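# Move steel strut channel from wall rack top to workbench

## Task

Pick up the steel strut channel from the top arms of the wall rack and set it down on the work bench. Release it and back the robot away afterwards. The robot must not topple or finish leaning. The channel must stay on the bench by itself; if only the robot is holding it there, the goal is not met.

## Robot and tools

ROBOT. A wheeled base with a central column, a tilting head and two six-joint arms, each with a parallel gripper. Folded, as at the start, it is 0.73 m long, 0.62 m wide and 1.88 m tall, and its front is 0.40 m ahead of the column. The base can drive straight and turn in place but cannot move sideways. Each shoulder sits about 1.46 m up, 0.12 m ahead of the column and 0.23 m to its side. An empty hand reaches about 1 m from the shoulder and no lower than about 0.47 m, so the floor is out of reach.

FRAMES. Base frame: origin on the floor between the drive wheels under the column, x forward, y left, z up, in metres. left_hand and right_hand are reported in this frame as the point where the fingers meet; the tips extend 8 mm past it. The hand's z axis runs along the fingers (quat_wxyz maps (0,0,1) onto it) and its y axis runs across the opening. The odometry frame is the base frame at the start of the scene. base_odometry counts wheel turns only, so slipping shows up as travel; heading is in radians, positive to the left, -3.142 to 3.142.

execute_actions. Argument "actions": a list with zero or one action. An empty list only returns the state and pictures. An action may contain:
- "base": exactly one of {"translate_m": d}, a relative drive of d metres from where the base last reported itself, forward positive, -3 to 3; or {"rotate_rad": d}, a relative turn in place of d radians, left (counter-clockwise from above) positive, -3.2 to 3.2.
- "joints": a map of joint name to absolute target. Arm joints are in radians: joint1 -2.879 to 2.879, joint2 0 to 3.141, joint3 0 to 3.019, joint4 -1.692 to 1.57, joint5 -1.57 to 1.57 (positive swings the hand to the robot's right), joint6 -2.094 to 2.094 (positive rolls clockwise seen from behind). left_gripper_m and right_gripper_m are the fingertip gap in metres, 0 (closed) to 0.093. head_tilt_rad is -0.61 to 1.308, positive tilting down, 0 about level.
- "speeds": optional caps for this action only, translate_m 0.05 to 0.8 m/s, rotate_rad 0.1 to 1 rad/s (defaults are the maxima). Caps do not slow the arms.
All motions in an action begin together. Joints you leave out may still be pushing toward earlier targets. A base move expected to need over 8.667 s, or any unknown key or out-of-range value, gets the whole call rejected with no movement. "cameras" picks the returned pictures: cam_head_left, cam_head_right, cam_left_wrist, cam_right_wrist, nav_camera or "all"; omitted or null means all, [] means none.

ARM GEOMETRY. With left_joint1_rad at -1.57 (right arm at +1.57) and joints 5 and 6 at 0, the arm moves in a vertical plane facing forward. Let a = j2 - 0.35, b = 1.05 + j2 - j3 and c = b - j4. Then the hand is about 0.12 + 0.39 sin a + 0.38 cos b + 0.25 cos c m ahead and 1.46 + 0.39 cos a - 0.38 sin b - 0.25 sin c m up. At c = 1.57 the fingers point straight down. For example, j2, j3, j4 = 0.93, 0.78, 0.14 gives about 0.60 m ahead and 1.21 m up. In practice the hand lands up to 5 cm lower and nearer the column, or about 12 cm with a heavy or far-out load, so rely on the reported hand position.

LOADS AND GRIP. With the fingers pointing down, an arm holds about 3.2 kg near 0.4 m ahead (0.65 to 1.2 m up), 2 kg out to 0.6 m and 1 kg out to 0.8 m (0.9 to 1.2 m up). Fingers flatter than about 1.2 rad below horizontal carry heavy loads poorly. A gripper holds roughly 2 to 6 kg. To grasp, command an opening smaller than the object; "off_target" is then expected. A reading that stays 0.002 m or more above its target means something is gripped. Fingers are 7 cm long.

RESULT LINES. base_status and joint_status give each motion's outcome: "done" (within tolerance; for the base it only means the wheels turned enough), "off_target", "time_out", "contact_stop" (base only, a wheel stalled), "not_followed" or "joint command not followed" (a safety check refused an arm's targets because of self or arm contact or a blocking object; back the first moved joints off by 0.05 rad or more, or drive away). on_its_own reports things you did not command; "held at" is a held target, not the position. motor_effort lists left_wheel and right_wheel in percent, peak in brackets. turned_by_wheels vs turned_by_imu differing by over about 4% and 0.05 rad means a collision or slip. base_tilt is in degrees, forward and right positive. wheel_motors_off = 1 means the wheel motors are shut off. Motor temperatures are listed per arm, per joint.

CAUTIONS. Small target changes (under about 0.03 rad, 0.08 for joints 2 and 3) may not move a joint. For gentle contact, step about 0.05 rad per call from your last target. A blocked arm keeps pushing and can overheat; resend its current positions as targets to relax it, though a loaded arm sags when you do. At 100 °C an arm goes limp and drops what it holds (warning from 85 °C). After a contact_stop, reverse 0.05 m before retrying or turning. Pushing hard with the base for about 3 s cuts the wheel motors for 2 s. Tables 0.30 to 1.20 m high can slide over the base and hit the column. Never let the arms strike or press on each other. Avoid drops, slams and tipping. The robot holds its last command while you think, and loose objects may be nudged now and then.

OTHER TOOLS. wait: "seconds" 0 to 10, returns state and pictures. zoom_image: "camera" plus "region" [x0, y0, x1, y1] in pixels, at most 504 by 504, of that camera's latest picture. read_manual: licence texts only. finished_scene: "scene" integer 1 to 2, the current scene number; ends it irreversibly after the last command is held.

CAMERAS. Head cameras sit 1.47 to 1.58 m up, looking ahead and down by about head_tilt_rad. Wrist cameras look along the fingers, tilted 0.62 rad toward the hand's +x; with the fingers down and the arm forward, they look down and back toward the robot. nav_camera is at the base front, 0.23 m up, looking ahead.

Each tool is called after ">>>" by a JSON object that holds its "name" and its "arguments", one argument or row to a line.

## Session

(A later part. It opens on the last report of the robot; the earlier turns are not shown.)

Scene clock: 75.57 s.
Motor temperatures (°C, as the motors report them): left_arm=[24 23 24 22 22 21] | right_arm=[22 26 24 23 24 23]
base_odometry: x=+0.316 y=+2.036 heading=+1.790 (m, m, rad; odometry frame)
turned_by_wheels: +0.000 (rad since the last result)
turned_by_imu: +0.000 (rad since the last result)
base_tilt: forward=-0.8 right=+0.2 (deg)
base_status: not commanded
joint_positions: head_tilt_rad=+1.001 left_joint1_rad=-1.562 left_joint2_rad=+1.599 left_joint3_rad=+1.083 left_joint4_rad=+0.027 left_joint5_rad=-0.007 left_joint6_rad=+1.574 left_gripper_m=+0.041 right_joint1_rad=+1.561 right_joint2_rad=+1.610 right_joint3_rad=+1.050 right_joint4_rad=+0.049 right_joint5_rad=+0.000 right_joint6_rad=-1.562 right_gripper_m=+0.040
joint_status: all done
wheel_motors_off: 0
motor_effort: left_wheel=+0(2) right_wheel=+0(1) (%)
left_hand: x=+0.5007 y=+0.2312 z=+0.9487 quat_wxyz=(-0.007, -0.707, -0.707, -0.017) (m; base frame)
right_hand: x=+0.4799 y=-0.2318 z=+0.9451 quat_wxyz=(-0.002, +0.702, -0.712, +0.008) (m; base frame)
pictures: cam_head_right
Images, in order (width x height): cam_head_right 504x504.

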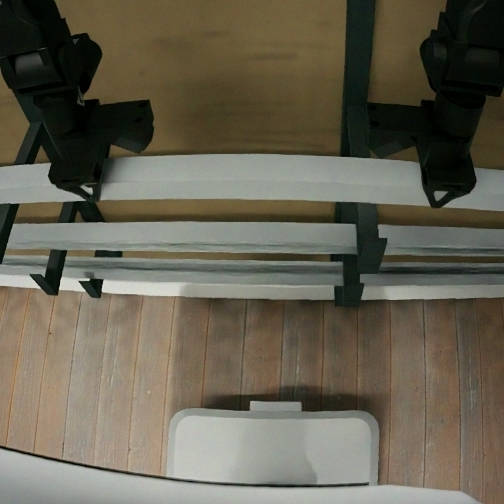

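>>> {"name": "execute_actions", "arguments": {
  "actions": [
    {"joints":{"left_joint2_rad":1.25,"right_joint2_rad":1.25,"left_joint3_rad":0.92,"right_joint3_rad":0.9,"left_joint4_rad":-0.08,"right_joint4_rad":-0.07}}
  ],
  "cameras": []
}}

>>> {"name": "execute_actions", "arguments": {
  "actions": [
    {"base":{"translate_m":-1.5},"joints":{"head_tilt_rad":0.5,"left_joint2_rad":1.0,"right_joint2_rad":1.0,"left_joint3_rad":0.8,"right_joint3_rad":0.79,"left_joint4_rad":-0.2,"right_joint4_rad":-0.2}}
  ],
  "cameras": []
}}

>>> {"name": "execute_actions", "arguments": {
  "actions": [
    {"base":{"rotate_rad":3.19},"speeds":{"rotate_rad":0.6}}
  ]
}}

Scene clock: 83.40 s.
Motor temperatures (°C, as the motors report them): left_arm=[24 24 24 22 22 21] | right_arm=[22 27 24 23 24 23]
base_odometry: x=+0.316 y=+2.036 heading=+1.790 (m, m, rad; odometry frame)
turned_by_wheels: +0.000 (rad since the last result)
turned_by_imu: -0.001 (rad since the last result)
base_tilt: forward=-0.8 right=+0.1 (deg)
base_status: not commanded
joint_positions: head_tilt_rad=+1.001 left_joint1_rad=-1.562 left_joint2_rad=+1.348 left_joint3_rad=+0.916 left_joint4_rad=-0.075 left_joint5_rad=-0.011 left_joint6_rad=+1.569 left_gripper_m=+0.041 right_joint1_rad=+1.561 right_joint2_rad=+1.364 right_joint3_rad=+0.897 right_joint4_rad=-0.065 right_joint5_rad=+0.000 right_joint6_rad=-1.570 right_gripper_m=+0.040
joint_status: all done
wheel_motors_off: 0
motor_effort: left_wheel=+1(3) right_wheel=+0(4) (%)
left_hand: x=+0.4873 y=+0.2313 z=+1.0372 quat_wxyz=(+0.000, -0.705, -0.709, -0.013) (m; base frame)
right_hand: x=+0.4708 y=-0.2310 z=+1.0311 quat_wxyz=(+0.006, +0.705, -0.709, +0.000) (m; base frame)
pictures: none
No camera images: the call's "cameras" was empty. Leave "cameras" out to get every camera's image.

Scene clock: 87.20 s.
Motor temperatures (°C, as the motors report them): left_arm=[24 24 24 22 22 21] | right_arm=[22 27 24 23 24 23]
base_odometry: x=+0.643 y=+0.572 heading=+1.791 (m, m, rad; odometry frame)
turned_by_wheels: +0.001 (rad since the last result)
turned_by_imu: -0.002 (rad since the last result)
base_tilt: forward=-0.6 right=+0.2 (deg)
base_status: done
joint_positions: head_tilt_rad=+0.518 left_joint1_rad=-1.560 left_joint2_rad=+1.084 left_joint3_rad=+0.776 left_joint4_rad=-0.201 left_joint5_rad=-0.010 left_joint6_rad=+1.565 left_gripper_m=+0.041 right_joint1_rad=+1.561 right_joint2_rad=+1.099 right_joint3_rad=+0.761 right_joint4_rad=-0.195 right_joint5_rad=+0.001 right_joint6_rad=-1.577 right_gripper_m=+0.040
joint_status: all done
wheel_motors_off: 0
motor_effort: left_wheel=+0(78) right_wheel=-2(76) (%)
left_hand: x=+0.4679 y=+0.2316 z=+1.1220 quat_wxyz=(+0.002, -0.703, -0.711, -0.012) (m; base frame)
right_hand: x=+0.4551 y=-0.2305 z=+1.1158 quat_wxyz=(+0.007, +0.707, -0.707, +0.000) (m; base frame)
pictures: none
No camera images: the call's "cameras" was empty. Leave "cameras" out to get every camera's image.

Scene clock: 93.67 s.
Motor temperatures (°C, as the motors report them): left_arm=[24 24 24 22 22 21] | right_arm=[22 28 24 23 24 23]
base_odometry: x=+0.643 y=+0.572 heading=-1.303 (m, m, rad; odometry frame)
turned_by_wheels: +3.189 (rad since the last result)
turned_by_imu: +3.164 (rad since the last result)
base_tilt: forward=-0.9 right=+0.2 (deg)
base_status: done
joint_positions: head_tilt_rad=+0.518 left_joint1_rad=-1.557 left_joint2_rad=+1.084 left_joint3_rad=+0.783 left_joint4_rad=-0.200 left_joint5_rad=-0.009 left_joint6_rad=+1.568 left_gripper_m=+0.041 right_joint1_rad=+1.564 right_joint2_rad=+1.099 right_joint3_rad=+0.771 right_joint4_rad=-0.196 right_joint5_rad=+0.002 right_joint6_rad=-1.577 right_gripper_m=+0.040
joint_status: not commanded
wheel_motors_off: 0
motor_effort: left_wheel=-3(60) right_wheel=+4(76) (%)
left_hand: x=+0.4726 y=+0.2330 z=+1.1226 quat_wxyz=(+0.000, -0.703, -0.711, -0.016) (m; base frame)
right_hand: x=+0.4612 y=-0.2291 z=+1.1165 quat_wxyz=(+0.003, +0.708, -0.706, +0.003) (m; base frame)
pictures: cam_head_left, cam_head_right, cam_left_wrist, cam_right_wrist, nav_camera
Images, in order (width x height): cam_head_left 504x504, cam_head_right 504x504, cam_left_wrist 504x504, cam_right_wrist 504x504, nav_camera 504x504.

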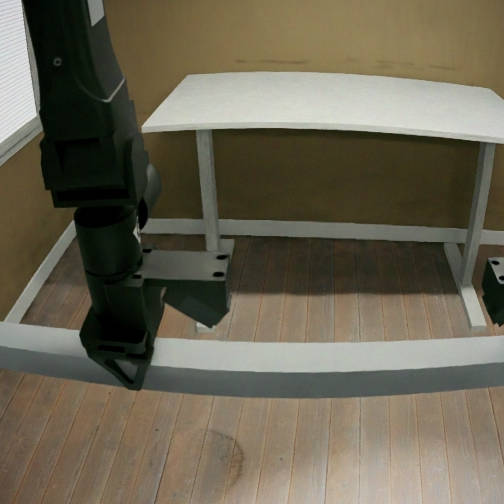

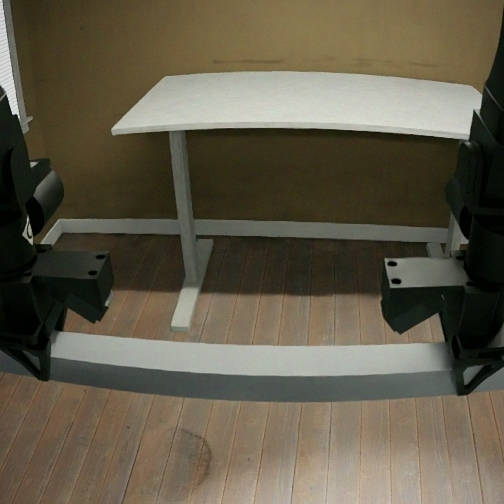

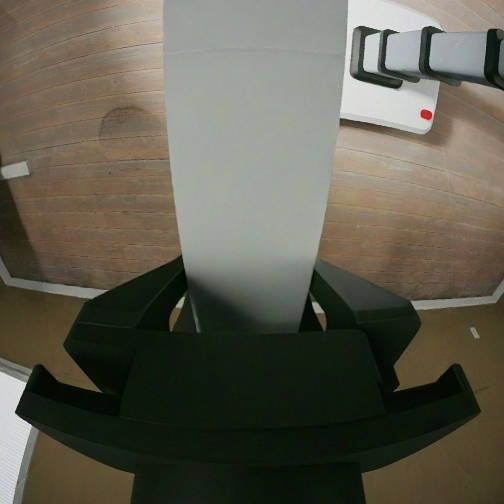

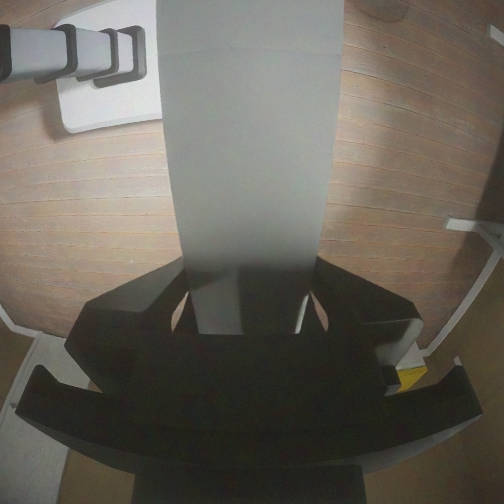

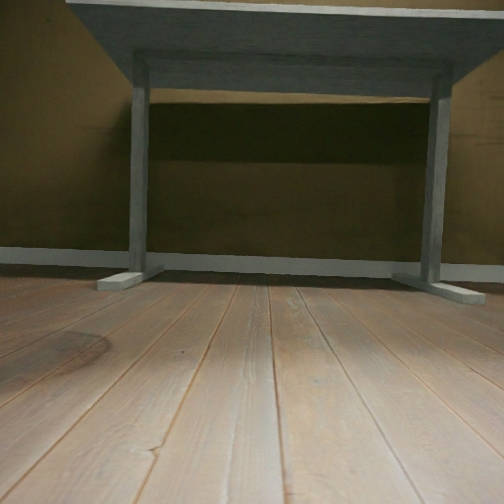

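>>> {"name": "execute_actions", "arguments": {
  "actions": [
    {"base":{"rotate_rad":-0.12}}
  ],
  "cameras": []
}}

>>> {"name": "execute_actions", "arguments": {
  "actions": [
    {"base":{"translate_m":1.15},"joints":{"head_tilt_rad":0.8}}
  ],
  "cameras": []
}}

>>> {"name": "execute_actions", "arguments": {
  "actions": [
    {"base":{"rotate_rad":0.09}}
  ]
}}

Scene clock: 99.33 s.
Motor temperatures (°C, as the motors report them): left_arm=[24 24 24 22 22 21] | right_arm=[22 28 24 23 24 23]
base_odometry: x=+0.643 y=+0.572 heading=-1.422 (m, m, rad; odometry frame)
turned_by_wheels: -0.119 (rad since the last result)
turned_by_imu: -0.120 (rad since the last result)
base_tilt: forward=-0.7 right=+0.2 (deg)
base_status: done
joint_positions: head_tilt_rad=+0.518 left_joint1_rad=-1.563 left_joint2_rad=+1.084 left_joint3_rad=+0.786 left_joint4_rad=-0.197 left_joint5_rad=-0.009 left_joint6_rad=+1.579 left_gripper_m=+0.041 right_joint1_rad=+1.557 right_joint2_rad=+1.099 right_joint3_rad=+0.763 right_joint4_rad=-0.196 right_joint5_rad=+0.002 right_joint6_rad=-1.567 right_gripper_m=+0.040
joint_status: not commanded
wheel_motors_off: 0
motor_effort: left_wheel=+5(29) right_wheel=-5(28) (%)
left_hand: x=+0.4749 y=+0.2297 z=+1.1229 quat_wxyz=(-0.004, -0.709, -0.706, -0.015) (m; base frame)
right_hand: x=+0.4560 y=-0.2324 z=+1.1159 quat_wxyz=(+0.008, +0.703, -0.711, +0.002) (m; base frame)
pictures: none
No camera images: the call's "cameras" was empty. Leave "cameras" out to get every camera's image.

Scene clock: 102.70 s.
Motor temperatures (°C, as the motors report them): left_arm=[24 24 24 22 22 21] | right_arm=[22 28 24 23 24 23]
base_odometry: x=+0.815 y=-0.565 heading=-1.420 (m, m, rad; odometry frame)
turned_by_wheels: +0.002 (rad since the last result)
turned_by_imu: +0.003 (rad since the last result)
base_tilt: forward=-0.6 right=+0.4 (deg)
base_status: done
joint_positions: head_tilt_rad=+0.802 left_joint1_rad=-1.563 left_joint2_rad=+1.084 left_joint3_rad=+0.788 left_joint4_rad=-0.196 left_joint5_rad=-0.009 left_joint6_rad=+1.576 left_gripper_m=+0.041 right_joint1_rad=+1.557 right_joint2_rad=+1.100 right_joint3_rad=+0.771 right_joint4_rad=-0.198 right_joint5_rad=+0.002 right_joint6_rad=-1.569 right_gripper_m=+0.040
joint_status: all done
wheel_motors_off: 0
motor_effort: left_wheel=+1(77) right_wheel=-2(58) (%)
left_hand: x=+0.4769 y=+0.2297 z=+1.1231 quat_wxyz=(-0.006, -0.708, -0.706, -0.017) (m; base frame)
right_hand: x=+0.4601 y=-0.2324 z=+1.1163 quat_wxyz=(+0.006, +0.704, -0.710, +0.004) (m; base frame)
pictures: none
No camera images: the call's "cameras" was empty. Leave "cameras" out to get every camera's image.

Scene clock: 103.83 s.
Motor temperatures (°C, as the motors report them): left_arm=[24 24 24 22 22 21] | right_arm=[22 28 24 23 24 23]
base_odometry: x=+0.815 y=-0.566 heading=-1.332 (m, m, rad; odometry frame)
turned_by_wheels: +0.088 (rad since the last result)
turned_by_imu: +0.086 (rad since the last result)
base_tilt: forward=-0.6 right=+0.1 (deg)
base_status: done
joint_positions: head_tilt_rad=+0.802 left_joint1_rad=-1.556 left_joint2_rad=+1.084 left_joint3_rad=+0.780 left_joint4_rad=-0.196 left_joint5_rad=-0.009 left_joint6_rad=+1.571 left_gripper_m=+0.041 right_joint1_rad=+1.565 right_joint2_rad=+1.100 right_joint3_rad=+0.770 right_joint4_rad=-0.198 right_joint5_rad=+0.004 right_joint6_rad=-1.576 right_gripper_m=+0.040
joint_status: not commanded
wheel_motors_off: 0
motor_effort: left_wheel=+0(60) right_wheel=+0(57) (%)
left_hand: x=+0.4717 y=+0.2334 z=+1.1224 quat_wxyz=(-0.001, -0.704, -0.710, -0.016) (m; base frame)
right_hand: x=+0.4599 y=-0.2287 z=+1.1162 quat_wxyz=(+0.004, +0.708, -0.706, +0.002) (m; base frame)
pictures: cam_head_left, cam_head_right, cam_left_wrist, cam_right_wrist, nav_camera
Images, in order (width x height): cam_head_left 504x504, cam_head_right 504x504, cam_left_wrist 504x504, cam_right_wrist 504x504, nav_camera 504x504.

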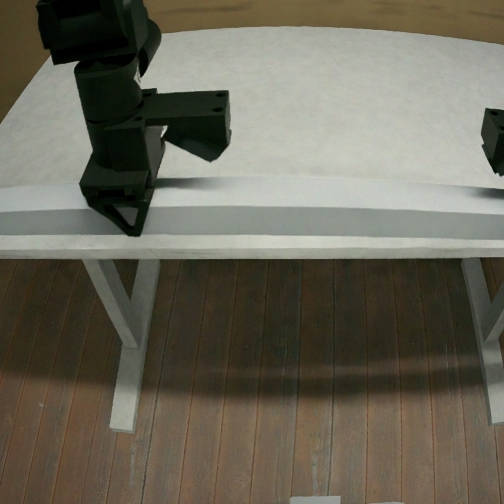

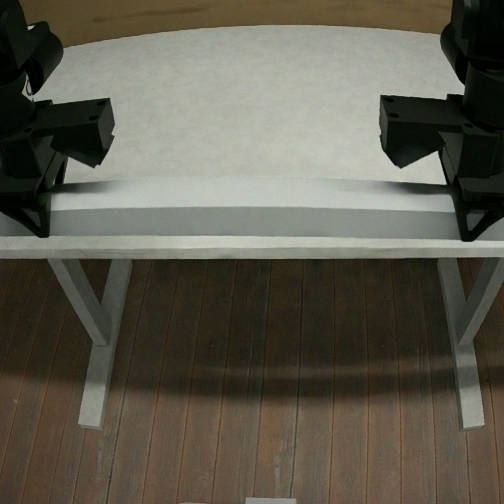

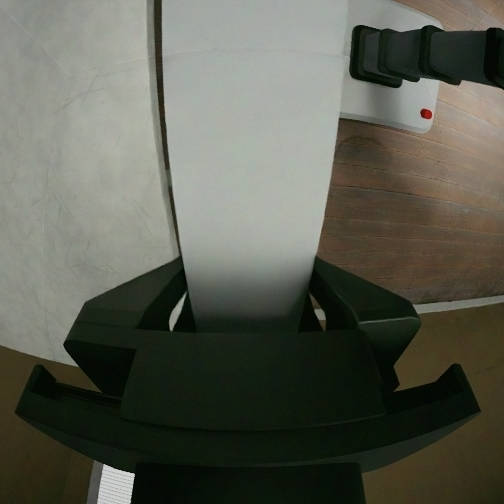

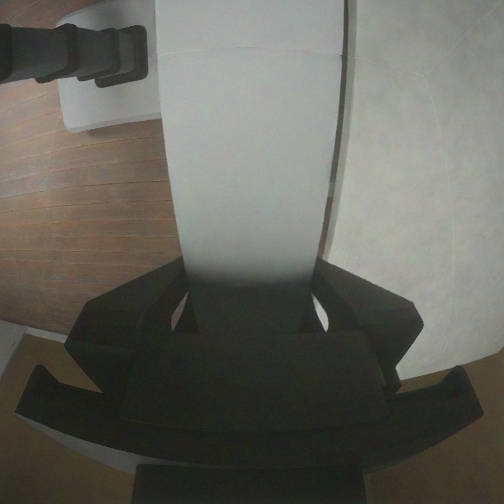

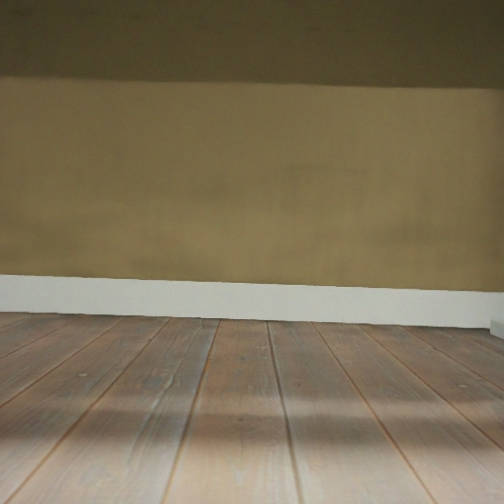

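>>> {"name": "execute_actions", "arguments": {
  "actions": [
    {"base":{"translate_m":0.35}}
  ],
  "cameras": []
}}

>>> {"name": "execute_actions", "arguments": {
  "actions": [
    {"joints":{"left_joint2_rad":1.22,"right_joint2_rad":1.22,"left_joint3_rad":0.88,"right_joint3_rad":0.87,"left_joint4_rad":-0.1,"right_joint4_rad":-0.1}}
  ],
  "cameras": []
}}

>>> {"name": "execute_actions", "arguments": {
  "actions": [
    {"joints":{"left_joint2_rad":1.29,"right_joint2_rad":1.29,"left_joint3_rad":0.92,"right_joint3_rad":0.91}}
  ],
  "cameras": []
}}

>>> {"name": "execute_actions", "arguments": {
  "actions": [
    {"joints":{"left_joint2_rad":1.35,"right_joint2_rad":1.35,"left_joint3_rad":0.96,"right_joint3_rad":0.95}}
  ],
  "cameras": []
}}

>>> {"name": "execute_actions", "arguments": {
  "actions": [
    {"joints":{"left_joint2_rad":1.41,"right_joint2_rad":1.41,"left_joint3_rad":1.0,"right_joint3_rad":0.99}}
  ],
  "cameras": ["cam_head_right"]
}}

Scene clock: 111.33 s.
Motor temperatures (°C, as the motors report them): left_arm=[24 24 24 22 22 21] | right_arm=[22 28 24 23 24 23]
base_odometry: x=+0.898 y=-0.906 heading=-1.331 (m, m, rad; odometry frame)
turned_by_wheels: +0.001 (rad since the last result)
turned_by_imu: +0.000 (rad since the last result)
base_tilt: forward=-0.7 right=+0.2 (deg)
base_status: done
joint_positions: head_tilt_rad=+0.803 left_joint1_rad=-1.556 left_joint2_rad=+1.084 left_joint3_rad=+0.786 left_joint4_rad=-0.194 left_joint5_rad=-0.008 left_joint6_rad=+1.573 left_gripper_m=+0.041 right_joint1_rad=+1.565 right_joint2_rad=+1.101 right_joint3_rad=+0.775 right_joint4_rad=-0.198 right_joint5_rad=+0.004 right_joint6_rad=-1.574 right_gripper_m=+0.040
joint_status: not commanded
wheel_motors_off: 0
motor_effort: left_wheel=+0(72) right_wheel=-1(53) (%)
left_hand: x=+0.4760 y=+0.2331 z=+1.1228 quat_wxyz=(-0.004, -0.705, -0.709, -0.018) (m; base frame)
right_hand: x=+0.4624 y=-0.2291 z=+1.1162 quat_wxyz=(+0.003, +0.707, -0.707, +0.003) (m; base frame)
pictures: none
No camera images: the call's "cameras" was empty. Leave "cameras" out to get every camera's image.

Scene clock: 112.63 s.
Motor temperatures (°C, as the motors report them): left_arm=[24 24 24 22 22 21] | right_arm=[22 28 24 23 24 23]
base_odometry: x=+0.898 y=-0.906 heading=-1.331 (m, m, rad; odometry frame)
turned_by_wheels: +0.000 (rad since the last result)
turned_by_imu: +0.000 (rad since the last result)
base_tilt: forward=-0.6 right=+0.3 (deg)
base_status: not commanded
joint_positions: head_tilt_rad=+0.803 left_joint1_rad=-1.557 left_joint2_rad=+1.316 left_joint3_rad=+0.875 left_joint4_rad=-0.096 left_joint5_rad=-0.006 left_joint6_rad=+1.575 left_gripper_m=+0.041 right_joint1_rad=+1.565 right_joint2_rad=+1.334 right_joint3_rad=+0.865 right_joint4_rad=-0.097 right_joint5_rad=+0.003 right_joint6_rad=-1.571 right_gripper_m=+0.040
joint_status: all done
wheel_motors_off: 0
motor_effort: left_wheel=+2(2) right_wheel=-2(4) (%)
left_hand: x=+0.4697 y=+0.2333 z=+1.0474 quat_wxyz=(+0.011, -0.706, -0.708, -0.002) (m; base frame)
right_hand: x=+0.4554 y=-0.2293 z=+1.0411 quat_wxyz=(+0.018, +0.706, -0.708, -0.012) (m; base frame)
pictures: none
No camera images: the call's "cameras" was empty. Leave "cameras" out to get every camera's image.

Scene clock: 113.40 s.
Motor temperatures (°C, as the motors report them): left_arm=[24 24 24 22 22 21] | right_arm=[22 28 24 23 24 23]
base_odometry: x=+0.898 y=-0.906 heading=-1.331 (m, m, rad; odometry frame)
turned_by_wheels: +0.000 (rad since the last result)
turned_by_imu: +0.000 (rad since the last result)
base_tilt: forward=-0.7 right=+0.1 (deg)
base_status: not commanded
joint_positions: head_tilt_rad=+0.803 left_joint1_rad=-1.557 left_joint2_rad=+1.365 left_joint3_rad=+0.921 left_joint4_rad=-0.094 left_joint5_rad=-0.006 left_joint6_rad=+1.575 left_gripper_m=+0.041 right_joint1_rad=+1.565 right_joint2_rad=+1.381 right_joint3_rad=+0.911 right_joint4_rad=-0.097 right_joint5_rad=+0.002 right_joint6_rad=-1.571 right_gripper_m=+0.040
joint_status: all done
wheel_motors_off: 0
motor_effort: left_wheel=+2(5) right_wheel=-3(3) (%)
left_hand: x=+0.4783 y=+0.2335 z=+1.0314 quat_wxyz=(+0.011, -0.706, -0.708, -0.001) (m; base frame)
right_hand: x=+0.4639 y=-0.2293 z=+1.0255 quat_wxyz=(+0.018, +0.706, -0.708, -0.013) (m; base frame)
pictures: none
No camera images: the call's "cameras" was empty. Leave "cameras" out to get every camera's image.

Scene clock: 114.17 s.
Motor temperatures (°C, as the motors report them): left_arm=[24 24 24 22 22 21] | right_arm=[22 28 24 23 24 23]
base_odometry: x=+0.898 y=-0.906 heading=-1.331 (m, m, rad; odometry frame)
turned_by_wheels: +0.000 (rad since the last result)
turned_by_imu: +0.000 (rad since the last result)
base_tilt: forward=-0.7 right=+0.3 (deg)
base_status: not commanded
joint_positions: head_tilt_rad=+0.803 left_joint1_rad=-1.557 left_joint2_rad=+1.429 left_joint3_rad=+0.961 left_joint4_rad=-0.092 left_joint5_rad=-0.006 left_joint6_rad=+1.575 left_gripper_m=+0.041 right_joint1_rad=+1.565 right_joint2_rad=+1.446 right_joint3_rad=+0.951 right_joint4_rad=-0.097 right_joint5_rad=+0.002 right_joint6_rad=-1.571 right_gripper_m=+0.040
joint_status: all done
wheel_motors_off: 0
motor_effort: left_wheel=+2(1) right_wheel=-2(3) (%)
left_hand: x=+0.4757 y=+0.2335 z=+1.0095 quat_wxyz=(+0.019, -0.706, -0.708, +0.007) (m; base frame)
right_hand: x=+0.4606 y=-0.2294 z=+1.0037 quat_wxyz=(+0.027, +0.706, -0.708, -0.022) (m; base frame)
pictures: none
No camera images: the call's "cameras" was empty. Leave "cameras" out to get every camera's image.

Scene clock: 114.97 s.
Motor temperatures (°C, as the motors report them): left_arm=[24 24 24 22 22 21] | right_arm=[22 28 24 23 24 23]
base_odometry: x=+0.898 y=-0.906 heading=-1.331 (m, m, rad; odometry frame)
turned_by_wheels: +0.000 (rad since the last result)
turned_by_imu: +0.000 (rad since the last result)
base_tilt: forward=-0.7 right=+0.3 (deg)
base_status: not commanded
joint_positions: head_tilt_rad=+0.803 left_joint1_rad=-1.558 left_joint2_rad=+1.486 left_joint3_rad=+1.003 left_joint4_rad=-0.089 left_joint5_rad=-0.006 left_joint6_rad=+1.575 left_gripper_m=+0.041 right_joint1_rad=+1.565 right_joint2_rad=+1.502 right_joint3_rad=+0.994 right_joint4_rad=-0.095 right_joint5_rad=+0.002 right_joint6_rad=-1.571 right_gripper_m=+0.040
joint_status: all done
wheel_motors_off: 0
motor_effort: left_wheel=+2(3) right_wheel=-2(2) (%)
left_hand: x=+0.4773 y=+0.2336 z=+0.9897 quat_wxyz=(+0.023, -0.706, -0.708, +0.011) (m; base frame)
right_hand: x=+0.4622 y=-0.2294 z=+0.9842 quat_wxyz=(+0.031, +0.705, -0.708, -0.026) (m; base frame)
pictures: cam_head_right
Images, in order (width x height): cam_head_right 504x504.

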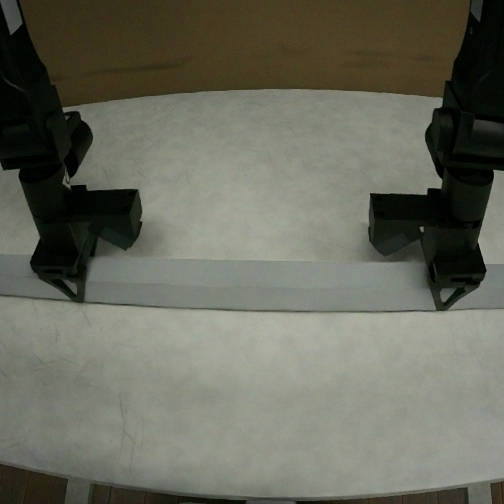

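>>> {"name": "execute_actions", "arguments": {
  "actions": [
    {"joints":{"left_joint2_rad":1.47,"right_joint2_rad":1.47,"left_joint3_rad":1.06,"right_joint3_rad":1.05,"left_joint4_rad":-0.04,"right_joint4_rad":-0.04}}
  ],
  "cameras": []
}}

>>> {"name": "execute_actions", "arguments": {
  "actions": [
    {"joints":{"left_joint2_rad":1.53,"right_joint2_rad":1.53}}
  ],
  "cameras": []
}}

Scene clock: 119.63 s.
Motor temperatures (°C, as the motors report them): left_arm=[24 24 24 22 22 21] | right_arm=[22 28 24 23 24 23]
base_odometry: x=+0.898 y=-0.906 heading=-1.331 (m, m, rad; odometry frame)
turned_by_wheels: +0.000 (rad since the last result)
turned_by_imu: -0.001 (rad since the last result)
base_tilt: forward=-0.8 right=+0.3 (deg)
base_status: not commanded
joint_positions: head_tilt_rad=+0.803 left_joint1_rad=-1.558 left_joint2_rad=+1.547 left_joint3_rad=+1.060 left_joint4_rad=-0.040 left_joint5_rad=-0.003 left_joint6_rad=+1.577 left_gripper_m=+0.041 right_joint1_rad=+1.565 right_joint2_rad=+1.547 right_joint3_rad=+1.041 right_joint4_rad=-0.052 right_joint5_rad=+0.003 right_joint6_rad=-1.569 right_gripper_m=+0.040
joint_status: all done
wheel_motors_off: 0
motor_effort: left_wheel=+1(5) right_wheel=-2(3) (%)
left_hand: x=+0.4956 y=+0.2332 z=+0.9676 quat_wxyz=(+0.006, -0.707, -0.707, -0.004) (m; base frame)
right_hand: x=+0.4807 y=-0.2298 z=+0.9676 quat_wxyz=(+0.015, +0.705, -0.709, -0.009) (m; base frame)
pictures: none
No camera images: the call's "cameras" was empty. Leave "cameras" out to get every camera's image.

Scene clock: 120.20 s.
Motor temperatures (°C, as the motors report them): left_arm=[24 24 24 22 22 21] | right_arm=[22 28 24 23 24 23]
base_odometry: x=+0.898 y=-0.906 heading=-1.331 (m, m, rad; odometry frame)
turned_by_wheels: +0.000 (rad since the last result)
turned_by_imu: +0.000 (rad since the last result)
base_tilt: forward=-0.8 right=+0.3 (deg)
base_status: not commanded
joint_positions: head_tilt_rad=+0.803 left_joint1_rad=-1.558 left_joint2_rad=+1.550 left_joint3_rad=+1.060 left_joint4_rad=-0.039 left_joint5_rad=-0.003 left_joint6_rad=+1.577 left_gripper_m=+0.041 right_joint1_rad=+1.565 right_joint2_rad=+1.550 right_joint3_rad=+1.041 right_joint4_rad=-0.051 right_joint5_rad=+0.003 right_joint6_rad=-1.569 right_gripper_m=+0.040
joint_status: all done
wheel_motors_off: 0
motor_effort: left_wheel=-1(1) right_wheel=-2(2) (%)
left_hand: x=+0.4944 y=+0.2332 z=+0.9665 quat_wxyz=(+0.007, -0.707, -0.707, -0.003) (m; base frame)
right_hand: x=+0.4798 y=-0.2298 z=+0.9667 quat_wxyz=(+0.016, +0.705, -0.709, -0.010) (m; base frame)
pictures: none
No camera images: the call's "cameras" was empty. Leave "cameras" out to get every camera's image.

Down.

>>> {"name": "execute_actions", "arguments": {
  "actions": [
    {"joints":{"left_gripper_m":0.093,"right_gripper_m":0.093}}
  ],
  "cameras": []
}}

>>> {"name": "execute_actions", "arguments": {
  "actions": [
    {"joints":{"left_joint2_rad":1.46,"right_joint2_rad":1.46,"left_joint3_rad":1.01,"right_joint3_rad":0.99}}
  ],
  "cameras": []
}}

>>> {"name": "execute_actions", "arguments": {
  "actions": [
    {"joints":{"left_joint2_rad":1.3,"right_joint2_rad":1.3,"left_joint3_rad":0.93,"right_joint3_rad":0.91}}
  ],
  "cameras": []
}}

>>> {"name": "execute_actions", "arguments": {
  "actions": [
    {"base":{"translate_m":-0.8},"joints":{"left_joint2_rad":1.1,"right_joint2_rad":1.1,"head_tilt_rad":0.5}}
  ],
  "cameras": ["cam_head_right"]
}}

>>> {"name": "finished_scene", "arguments": {
  "scene": 1
}}

Scene clock: 128.33 s.
Motor temperatures (°C, as the motors report them): left_arm=[24 24 24 22 22 21] | right_arm=[22 28 24 23 24 23]
base_odometry: x=+0.898 y=-0.906 heading=-1.331 (m, m, rad; odometry frame)
turned_by_wheels: +0.000 (rad since the last result)
turned_by_imu: -0.001 (rad since the last result)
base_tilt: forward=-0.7 right=+0.1 (deg)
base_status: not commanded
joint_positions: head_tilt_rad=+0.803 left_joint1_rad=-1.560 left_joint2_rad=+1.546 left_joint3_rad=+1.060 left_joint4_rad=-0.039 left_joint5_rad=-0.003 left_joint6_rad=+1.577 left_gripper_m=+0.093 right_joint1_rad=+1.565 right_joint2_rad=+1.548 right_joint3_rad=+1.045 right_joint4_rad=-0.051 right_joint5_rad=+0.003 right_joint6_rad=-1.569 right_gripper_m=+0.093
joint_status: all done
wheel_motors_off: 0
motor_effort: left_wheel=+2(3) right_wheel=-2(3) (%)
left_hand: x=+0.4962 y=+0.2317 z=+0.9680 quat_wxyz=(+0.005, -0.707, -0.707, -0.004) (m; base frame)
right_hand: x=+0.4831 y=-0.2298 z=+0.9674 quat_wxyz=(+0.014, +0.705, -0.709, -0.008) (m; base frame)
pictures: none
No camera images: the call's "cameras" was empty. Leave "cameras" out to get every camera's image.

Scene clock: 129.13 s.
Motor temperatures (°C, as the motors report them): left_arm=[24 24 24 22 22 21] | right_arm=[22 28 24 23 24 23]
base_odometry: x=+0.898 y=-0.906 heading=-1.331 (m, m, rad; odometry frame)
turned_by_wheels: +0.000 (rad since the last result)
turned_by_imu: +0.000 (rad since the last result)
base_tilt: forward=-0.8 right=+0.2 (deg)
base_status: not commanded
joint_positions: head_tilt_rad=+0.803 left_joint1_rad=-1.560 left_joint2_rad=+1.464 left_joint3_rad=+1.010 left_joint4_rad=-0.039 left_joint5_rad=-0.003 left_joint6_rad=+1.577 left_gripper_m=+0.093 right_joint1_rad=+1.565 right_joint2_rad=+1.465 right_joint3_rad=+0.989 right_joint4_rad=-0.051 right_joint5_rad=+0.003 right_joint6_rad=-1.569 right_gripper_m=+0.093
joint_status: all done
wheel_motors_off: 0
motor_effort: left_wheel=+3(3) right_wheel=-2(3) (%)
left_hand: x=+0.5035 y=+0.2315 z=+0.9977 quat_wxyz=(-0.006, -0.707, -0.707, -0.015) (m; base frame)
right_hand: x=+0.4874 y=-0.2297 z=+0.9967 quat_wxyz=(+0.004, +0.705, -0.709, +0.002) (m; base frame)
pictures: none
No camera images: the call's "cameras" was empty. Leave "cameras" out to get every camera's image.

Scene clock: 130.13 s.
Motor temperatures (°C, as the motors report them): left_arm=[24 24 24 22 22 21] | right_arm=[22 28 24 23 24 23]
base_odometry: x=+0.898 y=-0.906 heading=-1.331 (m, m, rad; odometry frame)
turned_by_wheels: +0.000 (rad since the last result)
turned_by_imu: +0.000 (rad since the last result)
base_tilt: forward=-0.7 right=+0.2 (deg)
base_status: not commanded
joint_positions: head_tilt_rad=+0.803 left_joint1_rad=-1.560 left_joint2_rad=+1.289 left_joint3_rad=+0.932 left_joint4_rad=-0.039 left_joint5_rad=-0.003 left_joint6_rad=+1.577 left_gripper_m=+0.093 right_joint1_rad=+1.565 right_joint2_rad=+1.291 right_joint3_rad=+0.912 right_joint4_rad=-0.049 right_joint5_rad=+0.003 right_joint6_rad=-1.569 right_gripper_m=+0.093
joint_status: all done
wheel_motors_off: 0
motor_effort: left_wheel=+3(2) right_wheel=-2(3) (%)
left_hand: x=+0.5298 y=+0.2310 z=+1.0616 quat_wxyz=(-0.041, -0.706, -0.705, -0.050) (m; base frame)
right_hand: x=+0.5143 y=-0.2294 z=+1.0587 quat_wxyz=(-0.031, +0.705, -0.708, +0.037) (m; base frame)
pictures: none
No camera images: the call's "cameras" was empty. Leave "cameras" out to get every camera's image.

Scene clock: 132.97 s.
Motor temperatures (°C, as the motors report them): left_arm=[24 24 24 22 22 21] | right_arm=[22 28 24 23 24 23]
base_odometry: x=+0.708 y=-0.129 heading=-1.331 (m, m, rad; odometry frame)
turned_by_wheels: +0.001 (rad since the last result)
turned_by_imu: -0.002 (rad since the last result)
base_tilt: forward=-0.7 right=+0.2 (deg)
base_status: done
joint_positions: head_tilt_rad=+0.518 left_joint1_rad=-1.561 left_joint2_rad=+1.087 left_joint3_rad=+0.928 left_joint4_rad=-0.039 left_joint5_rad=-0.003 left_joint6_rad=+1.577 left_gripper_m=+0.093 right_joint1_rad=+1.565 right_joint2_rad=+1.085 right_joint3_rad=+0.908 right_joint4_rad=-0.046 right_joint5_rad=+0.003 right_joint6_rad=-1.569 right_gripper_m=+0.093
joint_status: all done
wheel_motors_off: 0
motor_effort: left_wheel=+1(48) right_wheel=-1(61) (%)
left_hand: x=+0.5987 y=+0.2302 z=+1.1505 quat_wxyz=(-0.110, -0.698, -0.697, -0.119) (m; base frame)
right_hand: x=+0.5853 y=-0.2292 z=+1.1463 quat_wxyz=(-0.103, +0.697, -0.701, +0.109) (m; base frame)
pictures: cam_head_right
Images, in order (width x height): cam_head_right 504x504.

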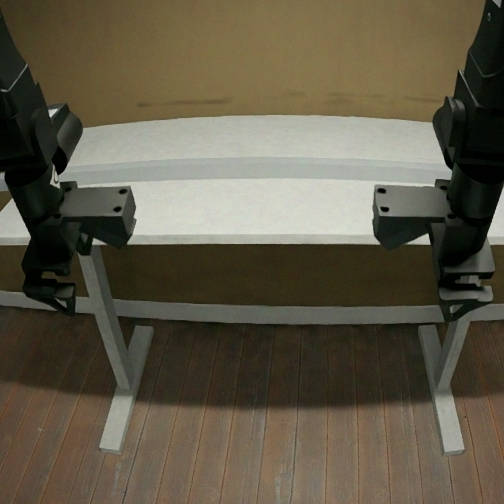

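The scene is finished: the task was done.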